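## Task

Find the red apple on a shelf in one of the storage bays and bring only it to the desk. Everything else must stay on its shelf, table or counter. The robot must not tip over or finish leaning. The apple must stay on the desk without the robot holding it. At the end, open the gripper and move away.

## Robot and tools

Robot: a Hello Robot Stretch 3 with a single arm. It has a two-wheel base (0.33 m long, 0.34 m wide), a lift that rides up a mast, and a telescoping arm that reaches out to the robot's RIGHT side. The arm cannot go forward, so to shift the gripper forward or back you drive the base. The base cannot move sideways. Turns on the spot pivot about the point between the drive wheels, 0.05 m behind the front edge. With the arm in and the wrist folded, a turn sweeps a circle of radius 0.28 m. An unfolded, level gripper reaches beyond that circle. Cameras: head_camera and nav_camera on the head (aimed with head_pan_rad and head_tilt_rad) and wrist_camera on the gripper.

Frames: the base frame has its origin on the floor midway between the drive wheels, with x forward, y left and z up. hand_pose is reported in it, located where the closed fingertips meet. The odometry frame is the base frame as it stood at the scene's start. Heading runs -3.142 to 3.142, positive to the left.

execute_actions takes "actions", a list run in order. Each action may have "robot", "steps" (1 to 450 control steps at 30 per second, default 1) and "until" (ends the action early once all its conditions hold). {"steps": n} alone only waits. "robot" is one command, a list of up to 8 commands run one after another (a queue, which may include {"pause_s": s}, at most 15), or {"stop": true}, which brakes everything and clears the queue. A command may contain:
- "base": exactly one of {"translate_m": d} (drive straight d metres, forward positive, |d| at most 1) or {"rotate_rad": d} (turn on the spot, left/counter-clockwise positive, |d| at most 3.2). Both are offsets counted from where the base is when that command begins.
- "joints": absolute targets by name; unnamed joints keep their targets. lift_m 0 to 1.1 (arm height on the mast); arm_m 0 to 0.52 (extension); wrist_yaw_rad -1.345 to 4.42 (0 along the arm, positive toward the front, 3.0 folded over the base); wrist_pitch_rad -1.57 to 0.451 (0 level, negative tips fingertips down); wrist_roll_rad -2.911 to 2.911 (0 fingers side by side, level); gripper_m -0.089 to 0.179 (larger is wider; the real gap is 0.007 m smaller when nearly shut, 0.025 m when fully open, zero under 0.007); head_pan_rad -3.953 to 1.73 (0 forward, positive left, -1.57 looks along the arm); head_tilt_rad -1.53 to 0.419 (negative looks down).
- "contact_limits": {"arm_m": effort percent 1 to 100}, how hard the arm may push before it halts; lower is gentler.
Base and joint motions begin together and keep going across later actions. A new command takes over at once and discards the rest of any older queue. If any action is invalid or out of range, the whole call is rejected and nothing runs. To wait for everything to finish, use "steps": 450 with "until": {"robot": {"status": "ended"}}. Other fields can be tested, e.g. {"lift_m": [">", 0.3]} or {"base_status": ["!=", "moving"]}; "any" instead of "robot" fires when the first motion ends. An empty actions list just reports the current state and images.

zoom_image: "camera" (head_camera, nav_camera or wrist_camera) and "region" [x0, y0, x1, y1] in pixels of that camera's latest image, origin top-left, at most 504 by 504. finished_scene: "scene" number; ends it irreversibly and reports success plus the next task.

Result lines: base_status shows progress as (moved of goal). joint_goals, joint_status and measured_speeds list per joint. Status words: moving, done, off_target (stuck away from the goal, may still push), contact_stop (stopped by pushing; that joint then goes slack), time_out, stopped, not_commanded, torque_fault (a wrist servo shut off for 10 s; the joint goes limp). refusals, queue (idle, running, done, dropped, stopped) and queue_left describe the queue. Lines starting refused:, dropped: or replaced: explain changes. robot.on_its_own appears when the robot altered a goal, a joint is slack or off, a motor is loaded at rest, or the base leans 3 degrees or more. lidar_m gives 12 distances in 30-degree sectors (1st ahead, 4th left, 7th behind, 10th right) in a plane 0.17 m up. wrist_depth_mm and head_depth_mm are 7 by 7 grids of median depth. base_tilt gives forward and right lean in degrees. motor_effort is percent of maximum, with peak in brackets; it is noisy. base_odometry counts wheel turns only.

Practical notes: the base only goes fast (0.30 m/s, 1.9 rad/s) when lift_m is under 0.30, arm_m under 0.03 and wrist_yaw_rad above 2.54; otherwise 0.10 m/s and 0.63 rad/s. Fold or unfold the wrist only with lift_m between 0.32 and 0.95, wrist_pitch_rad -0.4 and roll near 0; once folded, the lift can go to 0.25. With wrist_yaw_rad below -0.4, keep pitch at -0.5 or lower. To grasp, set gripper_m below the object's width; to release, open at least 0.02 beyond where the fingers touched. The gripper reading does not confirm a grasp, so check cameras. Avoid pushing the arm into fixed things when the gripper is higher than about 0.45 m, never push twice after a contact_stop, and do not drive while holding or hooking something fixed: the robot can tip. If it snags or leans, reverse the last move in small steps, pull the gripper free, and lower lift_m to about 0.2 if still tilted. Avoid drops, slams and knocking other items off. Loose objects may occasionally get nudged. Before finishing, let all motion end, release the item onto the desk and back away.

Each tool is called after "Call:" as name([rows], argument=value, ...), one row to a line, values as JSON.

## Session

Call:
execute_actions(actions=[])

Scene clock: 0.00 s.
robot.base_odometry: x=+0.000 y=+0.000 heading=+0.000 (m, m, rad; robot's odometry frame)
robot.turned_by_wheels: +0.000 (rad since the last result)
robot.turned_by_imu: +0.000 (rad since the last result)
robot.base_tilt: forward=-0.4 right=+1.5 (deg)
robot.lidar_m: 0.79 0.70 0.71 0.85 1.18 1.27 1.30 2.42 1.47 0.90 0.79 0.79
robot.head_depth_mm: 898 896 883 869 834 823 816 / 979 983 982 965 964 951 939 / 916 924 933 934 945 953 961 / 835 846 850 855 863 869 877 / 772 776 781 786 794 797 804 / 714 718 728 727 735 736 740 / 667 669 673 678 682 684 690
robot.base_status: not_commanded
robot.joint_positions: lift_m=+0.328 arm_m=+0.003 wrist_yaw_rad=+2.827 wrist_pitch_rad=-0.540 wrist_roll_rad=-0.020 gripper_m=+0.037 head_pan_rad=-0.019 head_tilt_rad=-0.022
robot.joint_goals: lift_m=+0.328 arm_m=+0.003 wrist_yaw_rad=+2.827 wrist_pitch_rad=-0.540 wrist_roll_rad=-0.020 gripper_m=+0.037 head_pan_rad=-0.019 head_tilt_rad=-0.022
robot.joint_status: lift_m=not_commanded arm_m=not_commanded wrist_yaw_rad=not_commanded wrist_pitch_rad=not_commanded wrist_roll_rad=not_commanded gripper_m=not_commanded head_pan_rad=not_commanded head_tilt_rad=not_commanded
robot.measured_speeds: translate_m=+0.000 rotate_rad=+0.000 lift_m=+0.000 arm_m=+0.000 wrist_yaw_rad=+0.000 wrist_pitch_rad=+0.000 wrist_roll_rad=+0.000 head_pan_rad=+0.000 head_tilt_rad=+0.000
robot: refusals=0 queue=idle queue_left=0
robot.motor_effort: left_wheel=-1 right_wheel=+0 lift_m=+18 arm_m=-1 wrist_yaw_rad=+0 wrist_pitch_rad=+8 wrist_roll_rad=+0 gripper_m=+0 head_pan_rad=-1 head_tilt_rad=+2 (%)
robot.hand_pose: x=+0.0429 y=+0.0496 z=+0.3143 quat_wxyz=(+0.293, +0.696, +0.083, +0.651) (m; robot's base frame)
robot.wrist_depth_mm: - - 958 792 669 589 520 / - - - 883 763 642 565 / - 932 922 885 783 693 601 / 732 749 750 748 732 710 641 / 594 - 597 603 622 609 605 / 513 498 - 506 511 517 507 / 467 - - 448 436 451 457
pictures: head_camera (sideways: a quarter turn clockwise sets it upright), nav_camera (sideways: a quarter turn counterclockwise sets it upright), wrist_camera
Images, in order (width x height): head_camera 896x504, nav_camera 672x504, wrist_camera 644x364.

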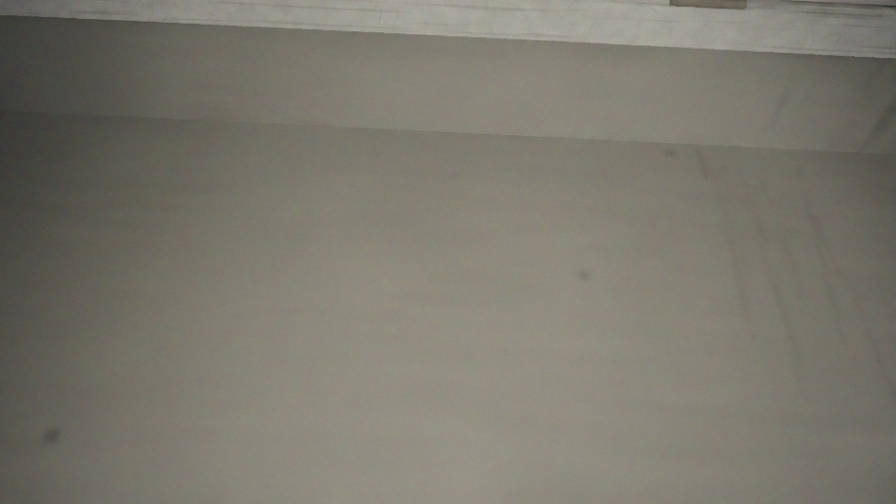

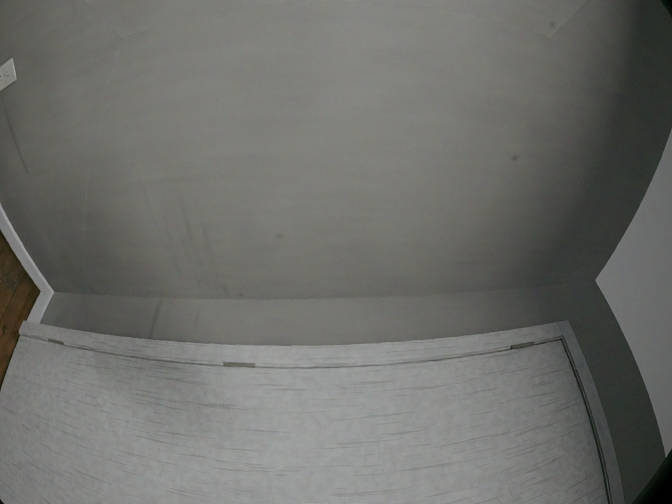

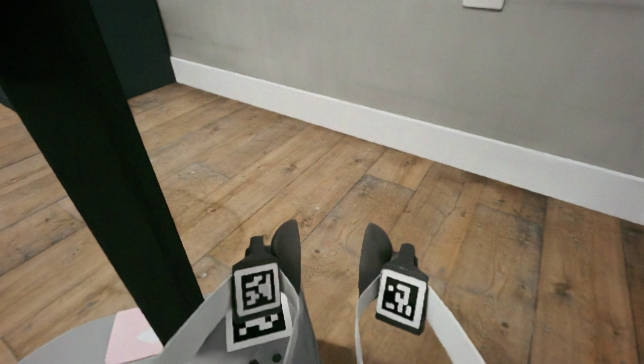

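Call:
execute_actions([
  {"robot":[{"joints":{"lift_m":0.26,"head_pan_rad":-1.5,"head_tilt_rad":-0.4}},{"base":{"rotate_rad":-2.36}}],"steps":450,"until":{"robot":{"status":"ended"}}},
])

Scene clock: 9.53 s.
robot.base_odometry: x=+0.000 y=+0.000 heading=-2.360 (m, m, rad; robot's odometry frame)
robot.turned_by_wheels: -2.360 (rad since the last result)
robot.turned_by_imu: -2.366 (rad since the last result)
robot.base_tilt: forward=-0.4 right=+1.4 (deg)
robot.lidar_m: 2.32 1.07 0.80 0.79 0.84 0.72 0.70 0.75 1.08 1.98 1.28 2.31
robot.head_depth_mm: 2409 2538 2670 2736 2058 1730 1345 / 2438 2592 2792 2958 2402 1796 1430 / 2512 2643 2835 3049 2375 1791 1417 / 2415 2601 2814 2981 2365 1779 1420 / 1734 1838 1941 2096 2142 1761 1412 / 1345 1410 1480 1562 1634 1650 1399 / 1102 1153 1206 1281 1368 1482 1410
robot.base_status: done (rotate_rad -2.3599 of -2.3600)
robot.joint_positions: lift_m=+0.260 arm_m=+0.003 wrist_yaw_rad=+2.827 wrist_pitch_rad=-0.540 wrist_roll_rad=-0.020 gripper_m=+0.037 head_pan_rad=-1.493 head_tilt_rad=-0.396
robot.joint_goals: lift_m=+0.260 arm_m=+0.003 wrist_yaw_rad=+2.827 wrist_pitch_rad=-0.540 wrist_roll_rad=-0.020 gripper_m=+0.037 head_pan_rad=-1.500 head_tilt_rad=-0.400
robot.joint_status: lift_m=done arm_m=not_commanded wrist_yaw_rad=not_commanded wrist_pitch_rad=not_commanded wrist_roll_rad=not_commanded gripper_m=not_commanded head_pan_rad=done head_tilt_rad=done
robot.measured_speeds: translate_m=+0.000 rotate_rad=+0.000 lift_m=+0.000 arm_m=+0.000 wrist_yaw_rad=+0.000 wrist_pitch_rad=+0.000 wrist_roll_rad=+0.000 head_pan_rad=+0.000 head_tilt_rad=+0.000
robot: refusals=0 queue=done queue_left=0
robot.motor_effort: left_wheel=+1(10) right_wheel=-3(8) lift_m=+17(19) arm_m=-1(1) wrist_yaw_rad=+0(1) wrist_pitch_rad=+8(8) wrist_roll_rad=+0(0) gripper_m=+0(0) head_pan_rad=-4(49) head_tilt_rad=-2(24) (%)
robot.hand_pose: x=+0.0429 y=+0.0495 z=+0.2463 quat_wxyz=(+0.293, +0.696, +0.083, +0.650) (m; robot's base frame)
robot.wrist_depth_mm: - 727 738 767 826 889 947 / - 777 823 859 943 972 - / - 775 800 797 789 796 788 / 625 649 623 632 628 623 624 / 514 - 540 504 516 523 511 / 464 - - 444 439 443 440 / - - - 380 370 381 377
pictures: head_camera (sideways: a quarter turn clockwise sets it upright), nav_camera (sideways: a quarter turn counterclockwise sets it upright), wrist_camera
Images, in order (width x height): head_camera 896x504, nav_camera 672x504, wrist_camera 644x364.

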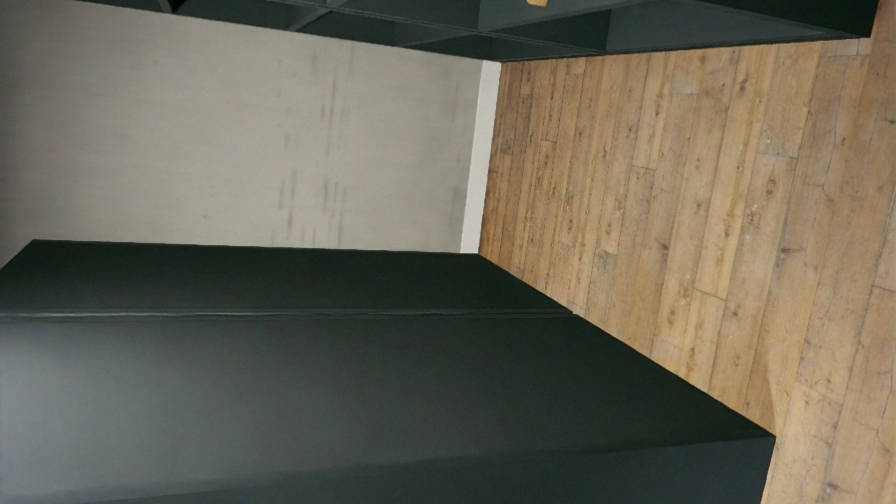

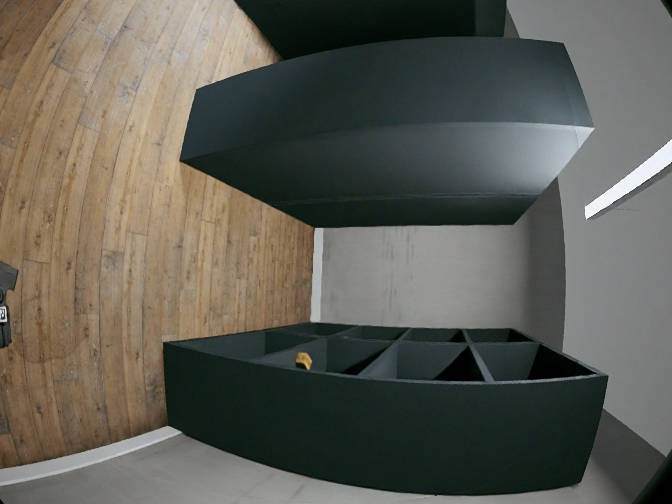

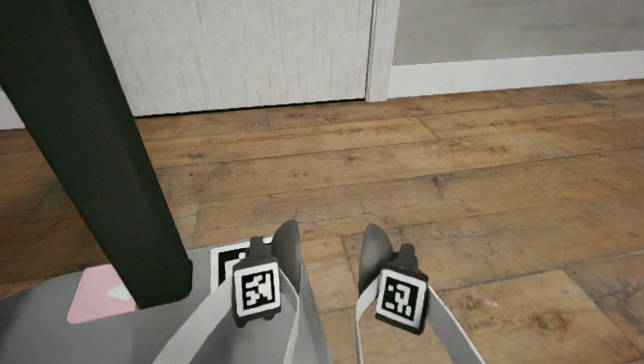

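Call:
execute_actions([
  {"robot":[{"base":{"rotate_rad":-0.18},"joints":{"head_pan_rad":-1.9,"head_tilt_rad":-0.35}},{"base":{"translate_m":0.5}}],"steps":450,"until":{"robot":{"status":"ended"}}},
])

Scene clock: 27.20 s.
robot.base_odometry: x=-0.412 y=-0.283 heading=-2.540 (m, m, rad; robot's odometry frame)
robot.turned_by_wheels: -0.180 (rad since the last result)
robot.turned_by_imu: -0.181 (rad since the last result)
robot.base_tilt: forward=-0.5 right=+1.5 (deg)
robot.lidar_m: 2.12 1.37 0.92 0.84 0.84 1.08 1.20 1.21 1.26 1.15 1.05 1.86
robot.head_depth_mm: 1052 1107 1181 1277 1389 1510 1484 / 1840 1910 1978 2058 1450 1487 1480 / 1778 1879 1966 2133 2185 1799 1470 / 2152 2618 2329 2168 2271 1860 1467 / 2527 2664 2809 3029 2510 1826 1456 / 2424 2616 2742 2886 2469 1852 1464 / 2361 2476 2636 2829 2462 1825 1451
robot.base_status: done (translate_m +0.5000 of +0.5000)
robot.joint_positions: lift_m=+0.260 arm_m=+0.003 wrist_yaw_rad=+2.827 wrist_pitch_rad=-0.541 wrist_roll_rad=-0.020 gripper_m=+0.037 head_pan_rad=-1.893 head_tilt_rad=-0.359
robot.joint_goals: lift_m=+0.260 arm_m=+0.003 wrist_yaw_rad=+2.827 wrist_pitch_rad=-0.541 wrist_roll_rad=-0.020 gripper_m=+0.037 head_pan_rad=-1.900 head_tilt_rad=-0.350
robot.joint_status: lift_m=done arm_m=not_commanded wrist_yaw_rad=not_commanded wrist_pitch_rad=not_commanded wrist_roll_rad=not_commanded gripper_m=not_commanded head_pan_rad=done head_tilt_rad=done
robot.measured_speeds: translate_m=+0.000 rotate_rad=+0.000 lift_m=+0.000 arm_m=+0.000 wrist_yaw_rad=+0.000 wrist_pitch_rad=+0.000 wrist_roll_rad=+0.000 head_pan_rad=+0.000 head_tilt_rad=+0.000
robot: refusals=0 queue=done queue_left=0
robot.motor_effort: left_wheel=+1(9) right_wheel=-3(9) lift_m=+17(17) arm_m=-1(1) wrist_yaw_rad=+0(0) wrist_pitch_rad=+8(8) wrist_roll_rad=+0(0) gripper_m=+0(0) head_pan_rad=-4(33) head_tilt_rad=+4(9) (%)
robot.hand_pose: x=+0.0429 y=+0.0495 z=+0.2463 quat_wxyz=(+0.293, +0.696, +0.083, +0.650) (m; robot's base frame)
robot.wrist_depth_mm: - 733 813 904 - - - / - 824 902 992 - - - / - 776 806 817 785 820 807 / 622 633 636 622 606 627 640 / 519 - 534 515 513 503 522 / 462 - - 438 442 436 430 / - - - 385 375 380 385
pictures: head_camera (sideways: a quarter turn clockwise sets it upright), nav_camera (sideways: a quarter turn counterclockwise sets it upright), wrist_camera
Images, in order (width x height): head_camera 896x504, nav_camera 672x504, wrist_camera 644x364.

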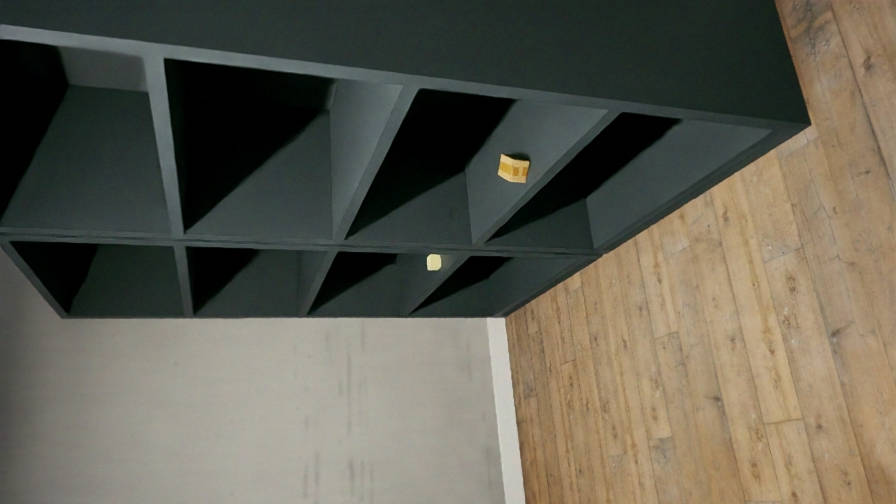

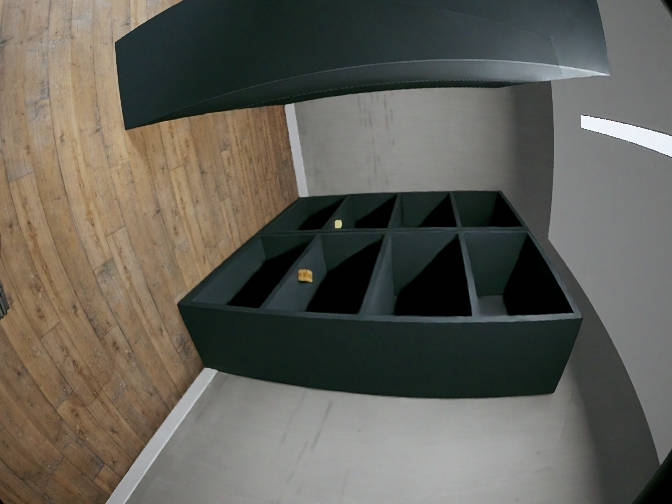

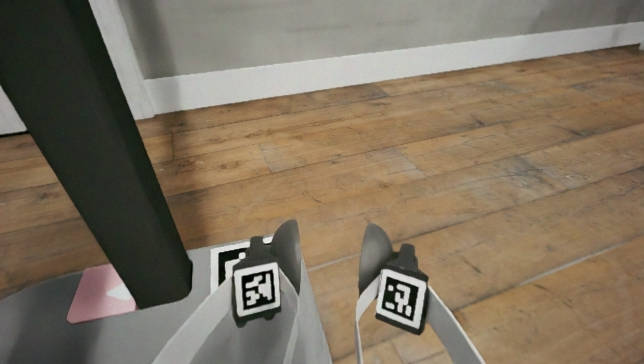

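Call:
execute_actions([
  {"robot":[{"base":{"rotate_rad":-0.3},"joints":{"head_pan_rad":0}},{"base":{"translate_m":0.6}}],"steps":450,"until":{"robot":{"status":"ended"}}},
])

Call:
execute_actions([
  {"robot":[{"base":{"translate_m":0.6},"joints":{"head_pan_rad":-1.8}},{"base":{"rotate_rad":0.3}}],"steps":450,"until":{"robot":{"status":"ended"}}},
])

Scene clock: 41.27 s.
robot.base_odometry: x=-0.985 y=-0.462 heading=-2.840 (m, m, rad; robot's odometry frame)
robot.turned_by_wheels: -0.300 (rad since the last result)
robot.turned_by_imu: -0.302 (rad since the last result)
robot.base_tilt: forward=-0.4 right=+1.5 (deg)
robot.lidar_m: 1.30 1.62 1.39 1.10 1.09 1.18 1.75 1.74 1.51 0.81 0.80 1.29
robot.head_depth_mm: 1155 1192 1213 1239 1334 1428 1482 / 1372 1406 1451 1492 1536 1576 1476 / 2774 2965 3197 3382 2366 1798 1472 / 2695 2889 3017 3193 2491 1856 1469 / 2610 2712 2928 3080 2512 1829 1450 / 2530 2674 2826 2611 2482 1823 1453 / 2463 2593 2738 2911 2473 1826 1460
robot.base_status: done (translate_m +0.6000 of +0.6000)
robot.joint_positions: lift_m=+0.260 arm_m=+0.003 wrist_yaw_rad=+2.827 wrist_pitch_rad=-0.541 wrist_roll_rad=-0.020 gripper_m=+0.037 head_pan_rad=-0.007 head_tilt_rad=-0.358
robot.joint_goals: lift_m=+0.260 arm_m=+0.003 wrist_yaw_rad=+2.827 wrist_pitch_rad=-0.541 wrist_roll_rad=-0.020 gripper_m=+0.037 head_pan_rad=+0.000 head_tilt_rad=-0.350
robot.joint_status: lift_m=done arm_m=not_commanded wrist_yaw_rad=not_commanded wrist_pitch_rad=not_commanded wrist_roll_rad=not_commanded gripper_m=not_commanded head_pan_rad=done head_tilt_rad=done
robot.measured_speeds: translate_m=+0.000 rotate_rad=+0.000 lift_m=+0.000 arm_m=+0.000 wrist_yaw_rad=+0.000 wrist_pitch_rad=+0.000 wrist_roll_rad=+0.000 head_pan_rad=+0.000 head_tilt_rad=+0.000
robot: refusals=0 queue=done queue_left=0
robot.motor_effort: left_wheel=+2(9) right_wheel=-3(7) lift_m=+17(17) arm_m=-1(1) wrist_yaw_rad=+0(0) wrist_pitch_rad=+8(8) wrist_roll_rad=+0(1) gripper_m=+0(0) head_pan_rad=+3(49) head_tilt_rad=+3(6) (%)
robot.hand_pose: x=+0.0429 y=+0.0495 z=+0.2463 quat_wxyz=(+0.293, +0.696, +0.083, +0.650) (m; robot's base frame)
robot.wrist_depth_mm: - 957 - - - - - / - - - - - - - / - 771 805 782 786 803 795 / 630 639 628 621 631 618 633 / 524 - 534 515 508 515 527 / 464 - - 442 439 446 440 / - - - 384 372 387 382
pictures: head_camera (sideways: a quarter turn clockwise sets it upright), nav_camera (sideways: a quarter turn counterclockwise sets it upright), wrist_camera
Images, in order (width x height): head_camera 896x504, nav_camera 672x504, wrist_camera 644x364.

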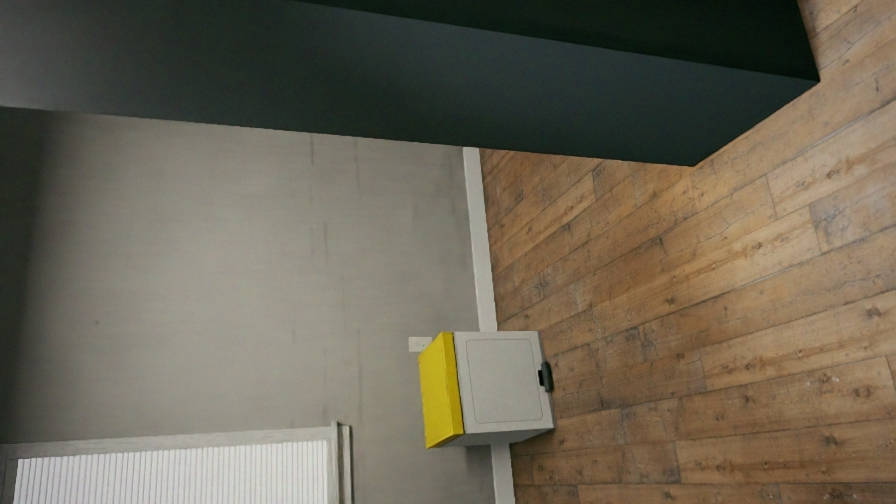

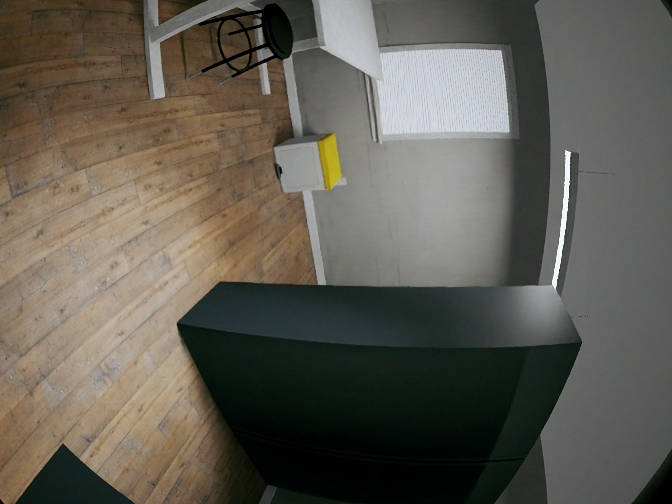

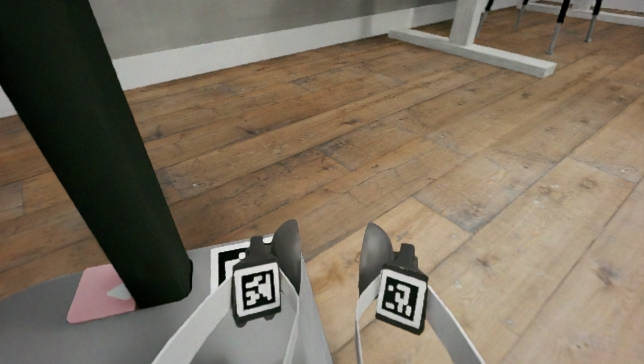

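Scene clock: 46.23 s.
robot.base_odometry: x=-1.558 y=-0.640 heading=-2.540 (m, m, rad; robot's odometry frame)
robot.turned_by_wheels: +0.300 (rad since the last result)
robot.turned_by_imu: +0.300 (rad since the last result)
robot.base_tilt: forward=-0.5 right=+1.5 (deg)
robot.lidar_m: 1.95 1.22 1.11 1.32 1.34 1.71 2.29 0.91 0.73 1.52 0.73 0.74
robot.head_depth_mm: 1345 1434 1504 944 1459 1079 853 / 1326 1404 1488 1189 1530 1163 1350 / 1309 1376 1454 1549 1600 1699 1429 / 2085 2210 2309 2321 2268 1778 1468 / 2101 2202 2328 2503 2498 1843 1469 / 2035 2160 2288 2412 2485 1847 1461 / 1990 2105 2200 2382 2472 1828 1455
robot.base_status: done (rotate_rad +0.2999 of +0.3000)
robot.joint_positions: lift_m=+0.260 arm_m=+0.003 wrist_yaw_rad=+2.827 wrist_pitch_rad=-0.541 wrist_roll_rad=-0.020 gripper_m=+0.037 head_pan_rad=-1.793 head_tilt_rad=-0.358
robot.joint_goals: lift_m=+0.260 arm_m=+0.003 wrist_yaw_rad=+2.827 wrist_pitch_rad=-0.541 wrist_roll_rad=-0.020 gripper_m=+0.037 head_pan_rad=-1.800 head_tilt_rad=-0.350
robot.joint_status: lift_m=done arm_m=not_commanded wrist_yaw_rad=not_commanded wrist_pitch_rad=not_commanded wrist_roll_rad=not_commanded gripper_m=not_commanded head_pan_rad=done head_tilt_rad=done
robot.measured_speeds: translate_m=+0.000 rotate_rad=+0.000 lift_m=+0.000 arm_m=+0.000 wrist_yaw_rad=+0.000 wrist_pitch_rad=+0.000 wrist_roll_rad=+0.000 head_pan_rad=+0.000 head_tilt_rad=+0.000
robot: refusals=0 queue=done queue_left=0
robot.motor_effort: left_wheel=-3(10) right_wheel=+2(7) lift_m=+17(17) arm_m=-1(1) wrist_yaw_rad=+1(0) wrist_pitch_rad=+8(8) wrist_roll_rad=+0(0) gripper_m=+0(0) head_pan_rad=-4(48) head_tilt_rad=+4(3) (%)
robot.hand_pose: x=+0.0429 y=+0.0494 z=+0.2463 quat_wxyz=(+0.293, +0.696, +0.083, +0.650) (m; robot's base frame)
robot.wrist_depth_mm: - - - - - - - / - - - - - - - / - 789 779 764 778 811 793 / 615 655 623 620 613 617 624 / 512 - 547 517 513 519 518 / 464 - - 445 434 444 435 / - - - 384 373 388 382
pictures: head_camera (sideways: a quarter turn clockwise sets it upright), nav_camera (sideways: a quarter turn counterclockwise sets it upright), wrist_camera
Images, in order (width x height): head_camera 896x504, nav_camera 672x504, wrist_camera 644x364.

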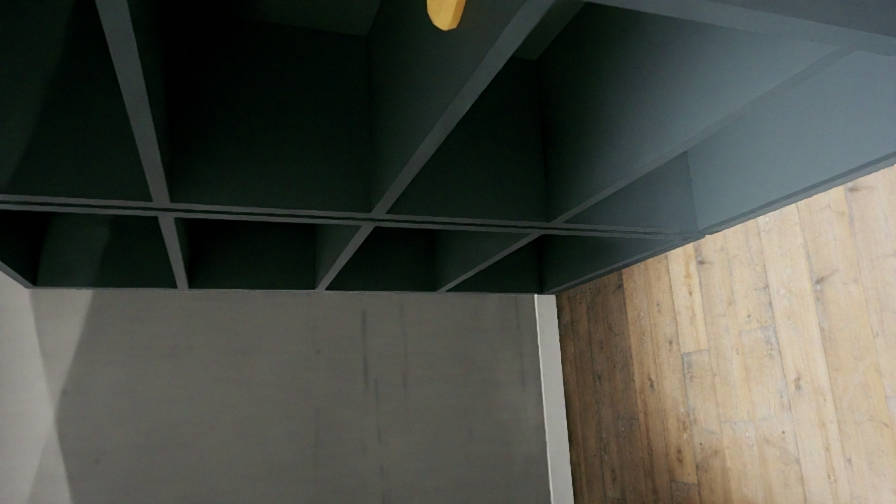

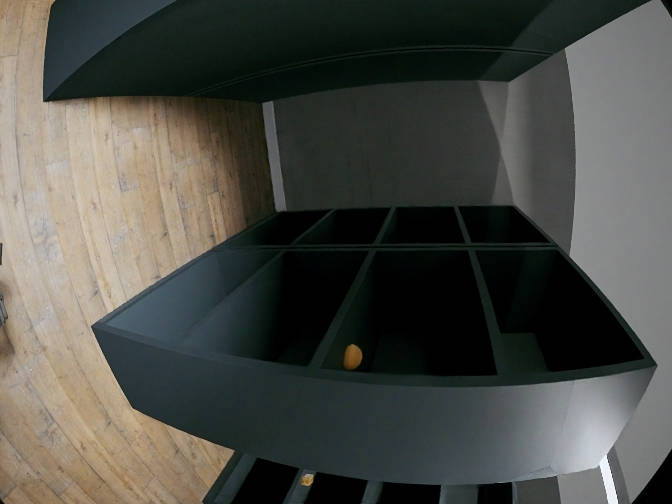

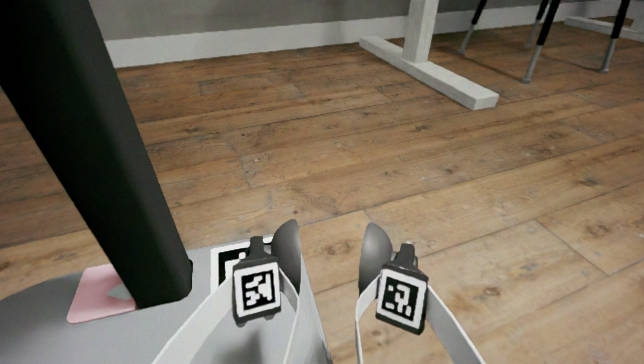

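Try the third bay.

Call:
execute_actions([
  {"robot":[{"base":{"translate_m":1.0},"joints":{"head_pan_rad":-1.95}},{"base":{"translate_m":0.35}}],"steps":450,"until":{"robot":{"status":"ended"}}},
])

Scene clock: 59.17 s.
robot.base_odometry: x=-2.671 y=-1.404 heading=-2.540 (m, m, rad; robot's odometry frame)
robot.turned_by_wheels: +0.000 (rad since the last result)
robot.turned_by_imu: -0.002 (rad since the last result)
robot.base_tilt: forward=-0.4 right=+1.5 (deg)
robot.lidar_m: 0.64 0.64 1.17 0.79 1.17 1.88 3.16 0.69 0.61 1.37 1.79 1.21
robot.head_depth_mm: 663 1164 1219 920 618 651 699 / 1252 1349 1421 990 1322 1105 877 / 1234 1324 1413 1066 1508 1116 1310 / 1202 1272 1349 1405 1445 1590 1387 / 1230 1309 1388 1487 1770 1712 1461 / 1924 2056 2154 2282 2374 1829 1460 / 1889 1987 2102 2221 2319 1828 1451
robot.base_status: done (translate_m +0.3500 of +0.3500)
robot.joint_positions: lift_m=+0.260 arm_m=+0.003 wrist_yaw_rad=+2.827 wrist_pitch_rad=-0.541 wrist_roll_rad=-0.020 gripper_m=+0.037 head_pan_rad=-1.943 head_tilt_rad=-0.358
robot.joint_goals: lift_m=+0.260 arm_m=+0.003 wrist_yaw_rad=+2.827 wrist_pitch_rad=-0.541 wrist_roll_rad=-0.020 gripper_m=+0.037 head_pan_rad=-1.950 head_tilt_rad=-0.350
robot.joint_status: lift_m=done arm_m=not_commanded wrist_yaw_rad=not_commanded wrist_pitch_rad=not_commanded wrist_roll_rad=not_commanded gripper_m=not_commanded head_pan_rad=done head_tilt_rad=done
robot.measured_speeds: translate_m=+0.000 rotate_rad=+0.000 lift_m=+0.000 arm_m=+0.000 wrist_yaw_rad=+0.000 wrist_pitch_rad=+0.000 wrist_roll_rad=+0.000 head_pan_rad=+0.000 head_tilt_rad=+0.000
robot: refusals=0 queue=done queue_left=0
robot.motor_effort: left_wheel=-3(7) right_wheel=+1(7) lift_m=+17(16) arm_m=-1(1) wrist_yaw_rad=+0(0) wrist_pitch_rad=+8(8) wrist_roll_rad=+0(0) gripper_m=+0(0) head_pan_rad=-4(21) head_tilt_rad=+5(4) (%)
robot.hand_pose: x=+0.0429 y=+0.0494 z=+0.2462 quat_wxyz=(+0.293, +0.696, +0.083, +0.650) (m; robot's base frame)
robot.wrist_depth_mm: - - - - - - 933 / - - - - - - 935 / - 780 793 785 788 781 712 / 627 625 629 625 630 631 568 / 515 - 523 521 511 520 502 / 469 - - 444 444 447 435 / - - - 377 373 379 381
pictures: head_camera (sideways: a quarter turn clockwise sets it upright), nav_camera (sideways: a quarter turn counterclockwise sets it upright), wrist_camera
Images, in order (width x height): head_camera 896x504, nav_camera 672x504, wrist_camera 644x364.

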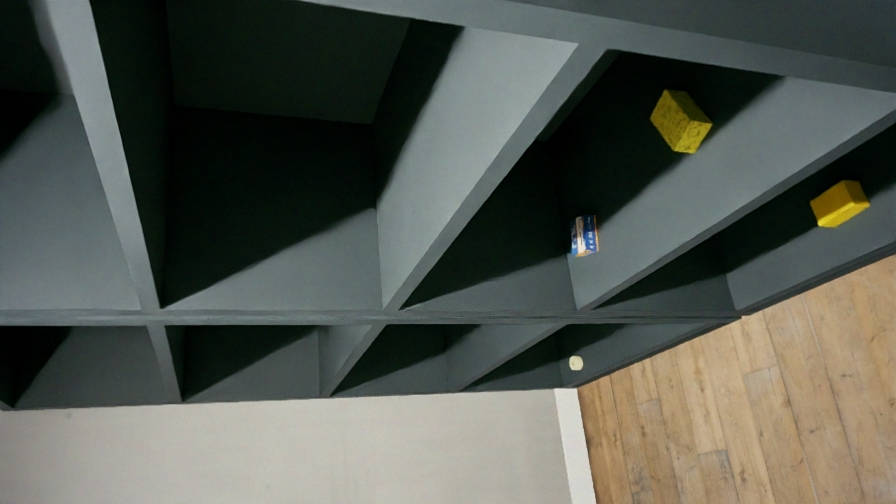

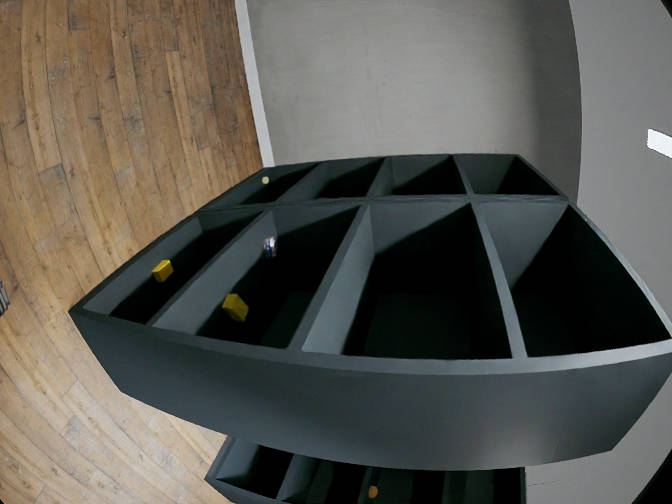

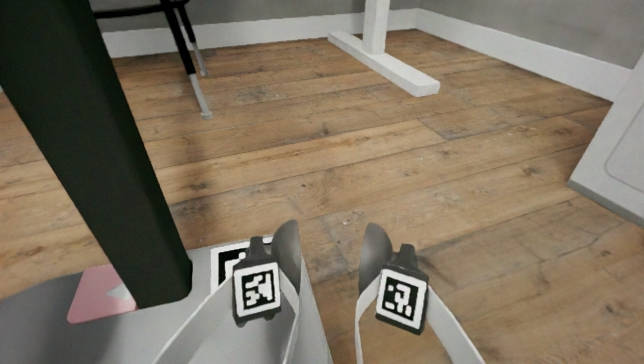

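Call:
execute_actions([
  {"robot":[{"base":{"translate_m":0.2}},{"base":{"rotate_rad":-1.55},"joints":{"head_pan_rad":-1.1,"head_tilt_rad":-0.6}},{"base":{"translate_m":0.7}},{"base":{"translate_m":0.6}}],"steps":450,"until":{"robot":{"status":"ended"}}},
])

Scene clock: 79.40 s.
robot.base_odometry: x=-3.594 y=-0.462 heading=+2.194 (m, m, rad; robot's odometry frame)
robot.turned_by_wheels: -1.550 (rad since the last result)
robot.turned_by_imu: -1.555 (rad since the last result)
robot.base_tilt: forward=-0.4 right=+1.5 (deg)
robot.lidar_m: 0.98 1.01 1.08 1.02 1.04 1.26 1.59 0.99 1.04 0.53 1.00 1.05
robot.head_depth_mm: 789 840 496 549 617 717 794 / 826 902 828 598 1048 767 863 / 866 944 825 655 1086 876 1174 / 909 996 817 1232 1080 922 1165 / 957 1056 812 1291 1073 1295 1197 / 1011 1097 810 1340 1073 1346 1220 / 1060 1125 805 1283 1109 1384 1230
robot.base_status: done (translate_m +0.6000 of +0.6000)
robot.joint_positions: lift_m=+0.260 arm_m=+0.003 wrist_yaw_rad=+2.827 wrist_pitch_rad=-0.541 wrist_roll_rad=-0.020 gripper_m=+0.037 head_pan_rad=-1.107 head_tilt_rad=-0.593
robot.joint_goals: lift_m=+0.260 arm_m=+0.003 wrist_yaw_rad=+2.827 wrist_pitch_rad=-0.541 wrist_roll_rad=-0.020 gripper_m=+0.037 head_pan_rad=-1.100 head_tilt_rad=-0.600
robot.joint_status: lift_m=done arm_m=not_commanded wrist_yaw_rad=not_commanded wrist_pitch_rad=not_commanded wrist_roll_rad=not_commanded gripper_m=not_commanded head_pan_rad=done head_tilt_rad=done
robot.measured_speeds: translate_m=+0.000 rotate_rad=+0.000 lift_m=+0.000 arm_m=+0.000 wrist_yaw_rad=+0.000 wrist_pitch_rad=+0.000 wrist_roll_rad=+0.000 head_pan_rad=+0.000 head_tilt_rad=+0.000
robot: refusals=0 queue=done queue_left=0
robot.motor_effort: left_wheel=+2(9) right_wheel=-3(8) lift_m=+17(17) arm_m=-1(1) wrist_yaw_rad=+0(0) wrist_pitch_rad=+8(8) wrist_roll_rad=+1(0) gripper_m=+0(0) head_pan_rad=+4(49) head_tilt_rad=-2(18) (%)
robot.hand_pose: x=+0.0429 y=+0.0494 z=+0.2462 quat_wxyz=(+0.293, +0.696, +0.083, +0.650) (m; robot's base frame)
robot.wrist_depth_mm: - 899 949 - - - 817 / - 928 - - - - 854 / - 808 775 790 796 796 791 / 622 655 629 628 627 618 619 / 520 - 530 510 514 511 519 / 472 - - 438 434 435 438 / - - - 380 376 384 384
pictures: head_camera (sideways: a quarter turn clockwise sets it upright), nav_camera (sideways: a quarter turn counterclockwise sets it upright), wrist_camera
Images, in order (width x height): head_camera 896x504, nav_camera 672x504, wrist_camera 644x364.

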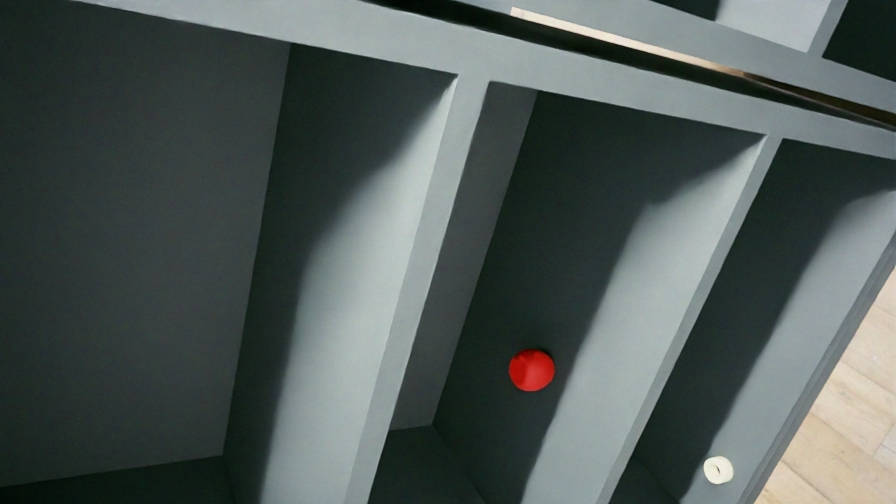

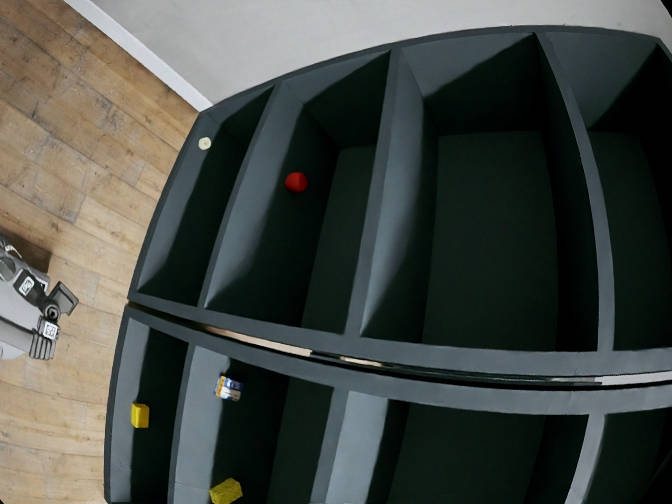

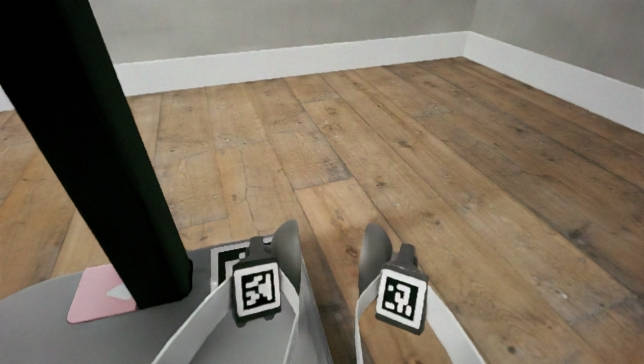

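Call:
execute_actions([
  {"robot":[{"base":{"translate_m":0.62},"joints":{"head_pan_rad":-1.57,"head_tilt_rad":-0.85}},{"joints":{"lift_m":0.58,"wrist_pitch_rad":-0.4,"wrist_roll_rad":0}},{"joints":{"wrist_yaw_rad":0,"wrist_pitch_rad":-0.3,"gripper_m":0.15}},{"joints":{"arm_m":0.12}}],"steps":450,"until":{"robot":{"status":"ended"}}},
])

Scene clock: 102.30 s.
robot.base_odometry: x=-3.955 y=+0.042 heading=+2.194 (m, m, rad; robot's odometry frame)
robot.turned_by_wheels: +0.000 (rad since the last result)
robot.turned_by_imu: -0.003 (rad since the last result)
robot.base_tilt: forward=-0.5 right=+1.5 (deg)
robot.lidar_m: 0.37 0.38 0.50 1.06 1.08 1.41 1.84 0.75 0.71 0.94 0.57 0.39
robot.head_depth_mm: 779 642 547 1028 887 1208 1123 / 782 641 547 1021 885 - 1107 / 785 641 547 1029 887 - 1097 / 783 641 548 1027 905 1211 1126 / 789 640 547 1027 907 1216 1121 / 791 640 548 1023 907 1207 1121 / 790 641 548 915 887 1024 1058
robot.base_status: done (translate_m +0.6200 of +0.6200)
robot.joint_positions: lift_m=+0.580 arm_m=+0.120 wrist_yaw_rad=+0.002 wrist_pitch_rad=-0.321 wrist_roll_rad=-0.003 gripper_m=+0.150 head_pan_rad=-1.563 head_tilt_rad=-0.839
robot.joint_goals: lift_m=+0.580 arm_m=+0.120 wrist_yaw_rad=+0.000 wrist_pitch_rad=-0.300 wrist_roll_rad=+0.000 gripper_m=+0.150 head_pan_rad=-1.570 head_tilt_rad=-0.850
robot.joint_status: lift_m=done arm_m=done wrist_yaw_rad=done wrist_pitch_rad=done wrist_roll_rad=done gripper_m=done head_pan_rad=done head_tilt_rad=done
robot.measured_speeds: translate_m=+0.000 rotate_rad=+0.000 lift_m=+0.000 arm_m=+0.000 wrist_yaw_rad=+0.000 wrist_pitch_rad=+0.000 wrist_roll_rad=+0.000 head_pan_rad=+0.000 head_tilt_rad=+0.000
robot: refusals=0 queue=done queue_left=0
robot.motor_effort: left_wheel=+1(10) right_wheel=-3(6) lift_m=+20(22) arm_m=+3(2) wrist_yaw_rad=-1(4) wrist_pitch_rad=+13(13) wrist_roll_rad=+2(2) gripper_m=+0(82) head_pan_rad=-4(37) head_tilt_rad=-5(21) (%)
robot.hand_pose: x=-0.0211 y=-0.5002 z=+0.6149 quat_wxyz=(+0.699, +0.114, -0.697, -0.113) (m; robot's base frame)
robot.wrist_depth_mm: 458 521 516 527 527 533 517 / 457 542 550 565 569 560 513 / 458 576 585 584 594 596 523 / 425 447 413 401 449 456 449 / 329 347 334 332 330 330 336 / 264 - 265 264 262 - 265 / 221 216 220 219 220 213 223
pictures: head_camera (sideways: a quarter turn clockwise sets it upright), nav_camera (sideways: a quarter turn counterclockwise sets it upright), wrist_camera
Images, in order (width x height): head_camera 896x504, nav_camera 672x504, wrist_camera 644x364.

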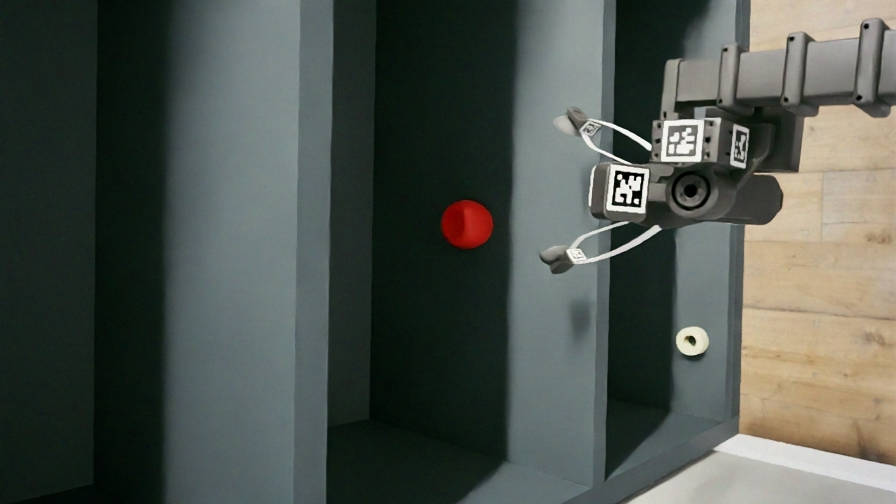

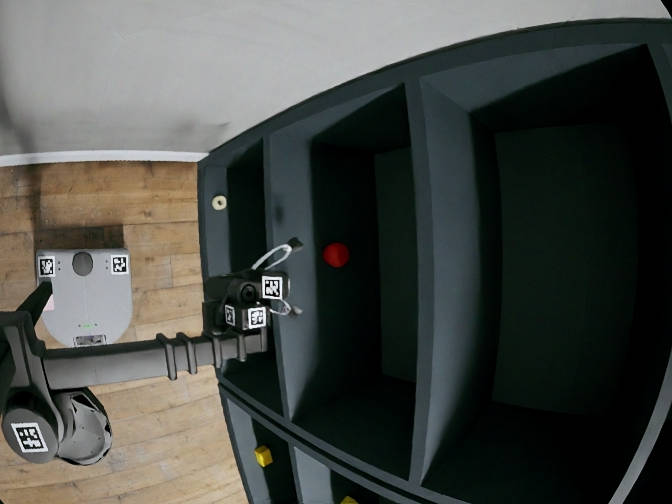

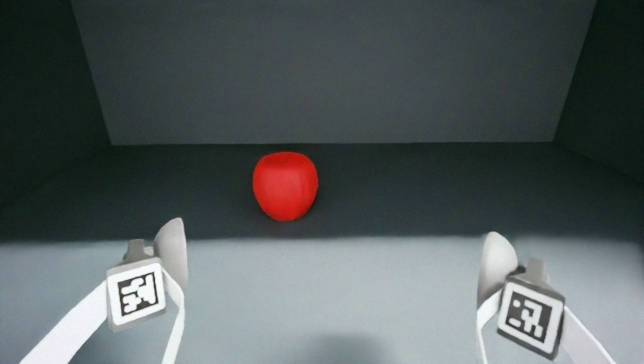

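Call:
execute_actions([
  {"robot":[{"base":{"translate_m":0.052},"joints":{"lift_m":0.513,"arm_m":0.24}}],"steps":450,"until":{"robot":{"status":"ended"}}},
])

Scene clock: 114.20 s.
robot.base_odometry: x=-3.986 y=+0.084 heading=+2.194 (m, m, rad; robot's odometry frame)
robot.turned_by_wheels: +0.000 (rad since the last result)
robot.turned_by_imu: -0.001 (rad since the last result)
robot.base_tilt: forward=-0.4 right=+1.5 (deg)
robot.lidar_m: 0.32 0.33 0.43 0.99 1.09 1.41 1.89 0.74 0.75 0.94 0.49 0.34
robot.head_depth_mm: 777 639 547 1027 887 1213 1135 / 780 640 548 1027 885 - 1126 / 781 641 548 1025 - 1206 1126 / 784 638 547 1021 888 1210 1126 / 785 640 548 1024 909 1208 1132 / 788 640 547 999 909 1186 1119 / 743 640 547 770 831 935 941
robot.base_status: done (translate_m +0.0520 of +0.0520)
robot.joint_positions: lift_m=+0.513 arm_m=+0.240 wrist_yaw_rad=+0.000 wrist_pitch_rad=-0.314 wrist_roll_rad=-0.003 gripper_m=+0.150 head_pan_rad=-1.563 head_tilt_rad=-0.840
robot.joint_goals: lift_m=+0.513 arm_m=+0.240 wrist_yaw_rad=+0.000 wrist_pitch_rad=-0.300 wrist_roll_rad=+0.000 gripper_m=+0.150 head_pan_rad=-1.570 head_tilt_rad=-0.850
robot.joint_status: lift_m=done arm_m=done wrist_yaw_rad=done wrist_pitch_rad=done wrist_roll_rad=done gripper_m=done head_pan_rad=done head_tilt_rad=done
robot.measured_speeds: translate_m=+0.000 rotate_rad=+0.000 lift_m=+0.000 arm_m=+0.000 wrist_yaw_rad=+0.000 wrist_pitch_rad=+0.000 wrist_roll_rad=+0.000 head_pan_rad=+0.000 head_tilt_rad=+0.000
robot: refusals=0 queue=done queue_left=0
robot.motor_effort: left_wheel=+1(6) right_wheel=-3(4) lift_m=+16(21) arm_m=+3(3) wrist_yaw_rad=+0(1) wrist_pitch_rad=+8(12) wrist_roll_rad=+1(1) gripper_m=+0(1) head_pan_rad=-4(4) head_tilt_rad=-4(4) (%)
robot.hand_pose: x=-0.0214 y=-0.6209 z=+0.5499 quat_wxyz=(+0.700, +0.111, -0.697, -0.110) (m; robot's base frame)
robot.wrist_depth_mm: 402 405 407 405 420 417 424 / 409 431 434 438 436 446 447 / 398 445 453 216 456 459 460 / 292 296 296 184 295 298 299 / 218 230 220 206 219 219 219 / 172 - 173 173 173 - 174 / - 141 143 144 144 139 144
pictures: head_camera (sideways: a quarter turn clockwise sets it upright), nav_camera (sideways: a quarter turn counterclockwise sets it upright), wrist_camera
Images, in order (width x height): head_camera 896x504, nav_camera 672x504, wrist_camera 644x364.

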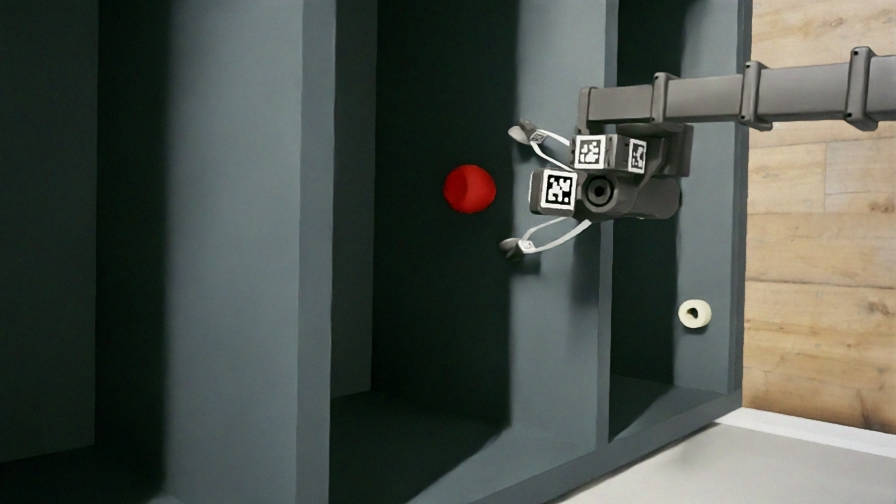

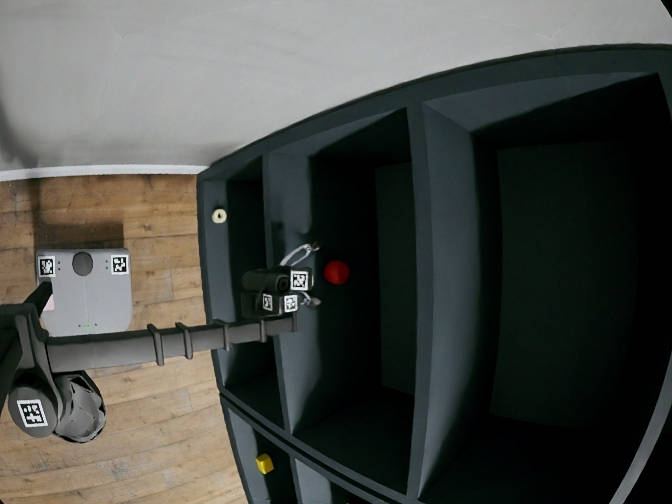

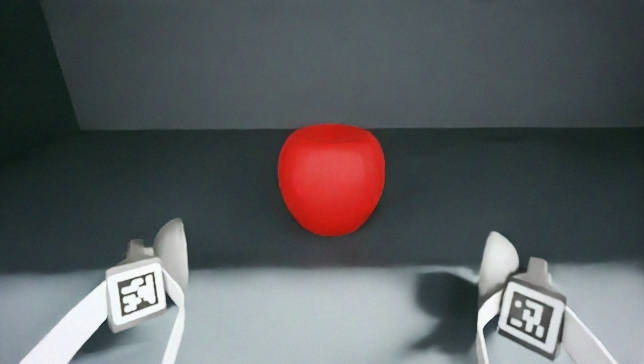

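Call:
execute_actions([
  {"robot":[{"joints":{"lift_m":0.51,"arm_m":0.318}},{"joints":{"gripper_m":0.035}},{"joints":{"lift_m":0.55}}],"steps":450,"until":{"robot":{"status":"ended"}}},
])

Scene clock: 125.93 s.
robot.base_odometry: x=-3.986 y=+0.084 heading=+2.193 (m, m, rad; robot's odometry frame)
robot.turned_by_wheels: +0.000 (rad since the last result)
robot.turned_by_imu: -0.001 (rad since the last result)
robot.base_tilt: forward=-0.5 right=+1.5 (deg)
robot.lidar_m: 0.32 0.33 0.43 0.99 1.08 1.41 1.89 0.74 0.75 0.93 0.49 0.34
robot.head_depth_mm: 776 640 548 1027 886 1212 1144 / 779 640 548 1041 - 1210 1129 / 778 639 547 1072 862 1207 1132 / 783 640 548 1026 885 1204 1125 / 786 639 547 1028 906 1210 1125 / 788 639 547 1003 905 1178 1114 / 743 641 549 768 829 937 941
robot.base_status: done (translate_m +0.0520 of +0.0520)
robot.joint_positions: lift_m=+0.550 arm_m=+0.318 wrist_yaw_rad=-0.002 wrist_pitch_rad=-0.329 wrist_roll_rad=-0.004 gripper_m=+0.036 head_pan_rad=-1.563 head_tilt_rad=-0.840
robot.joint_goals: lift_m=+0.550 arm_m=+0.318 wrist_yaw_rad=+0.000 wrist_pitch_rad=-0.300 wrist_roll_rad=+0.000 gripper_m=+0.035 head_pan_rad=-1.570 head_tilt_rad=-0.850
robot.joint_status: lift_m=done arm_m=done wrist_yaw_rad=done wrist_pitch_rad=done wrist_roll_rad=done gripper_m=done head_pan_rad=done head_tilt_rad=done
robot.measured_speeds: translate_m=+0.000 rotate_rad=+0.000 lift_m=+0.000 arm_m=+0.000 wrist_yaw_rad=+0.000 wrist_pitch_rad=+0.000 wrist_roll_rad=+0.000 head_pan_rad=+0.000 head_tilt_rad=+0.000
robot: refusals=0 queue=done queue_left=0
robot.motor_effort: left_wheel=+0(1) right_wheel=-1(2) lift_m=+21(20) arm_m=+3(4) wrist_yaw_rad=+1(5) wrist_pitch_rad=+17(18) wrist_roll_rad=+2(2) gripper_m=-15(90) head_pan_rad=-4(4) head_tilt_rad=-5(4) (%)
robot.hand_pose: x=-0.0221 y=-0.6974 z=+0.5830 quat_wxyz=(+0.699, +0.115, -0.696, -0.117) (m; robot's base frame)
robot.wrist_depth_mm: 330 335 339 339 345 351 347 / 353 355 358 364 370 369 370 / 381 379 383 388 391 393 405 / 367 365 364 139 365 369 363 / 274 270 261 107 125 272 274 / 220 217 120 107 112 219 219 / 181 181 182 126 175 181 182
pictures: head_camera (sideways: a quarter turn clockwise sets it upright), nav_camera (sideways: a quarter turn counterclockwise sets it upright), wrist_camera
Images, in order (width x height): head_camera 896x504, nav_camera 672x504, wrist_camera 644x364.

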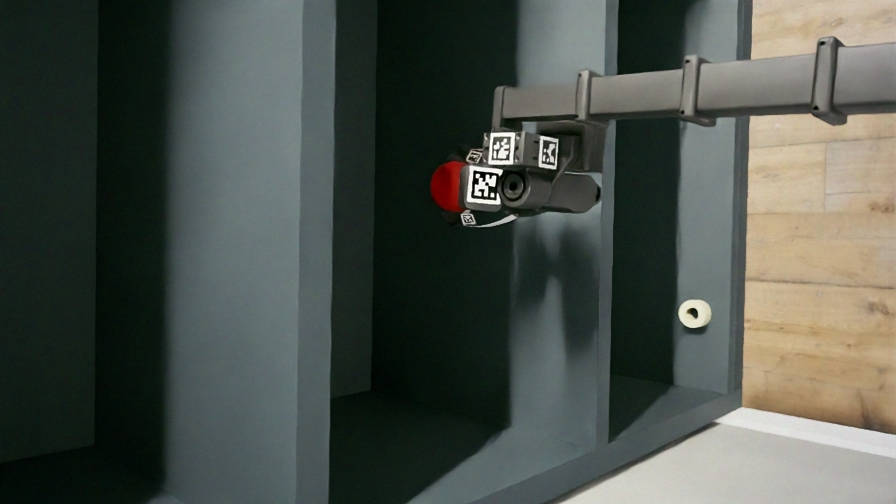

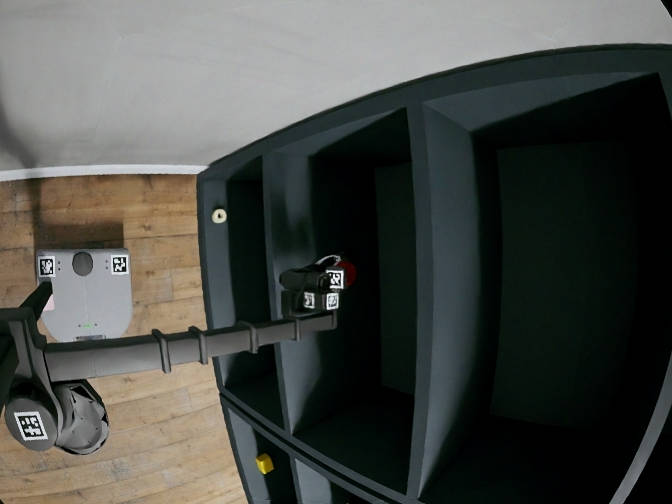

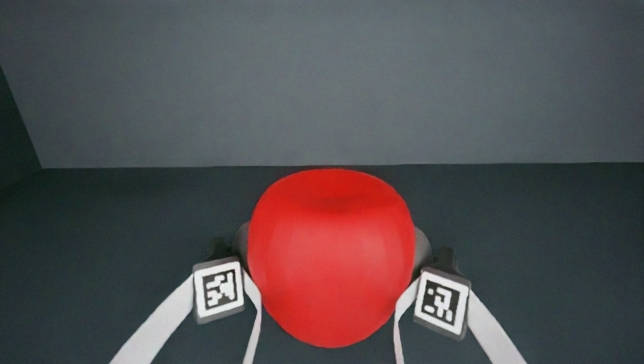

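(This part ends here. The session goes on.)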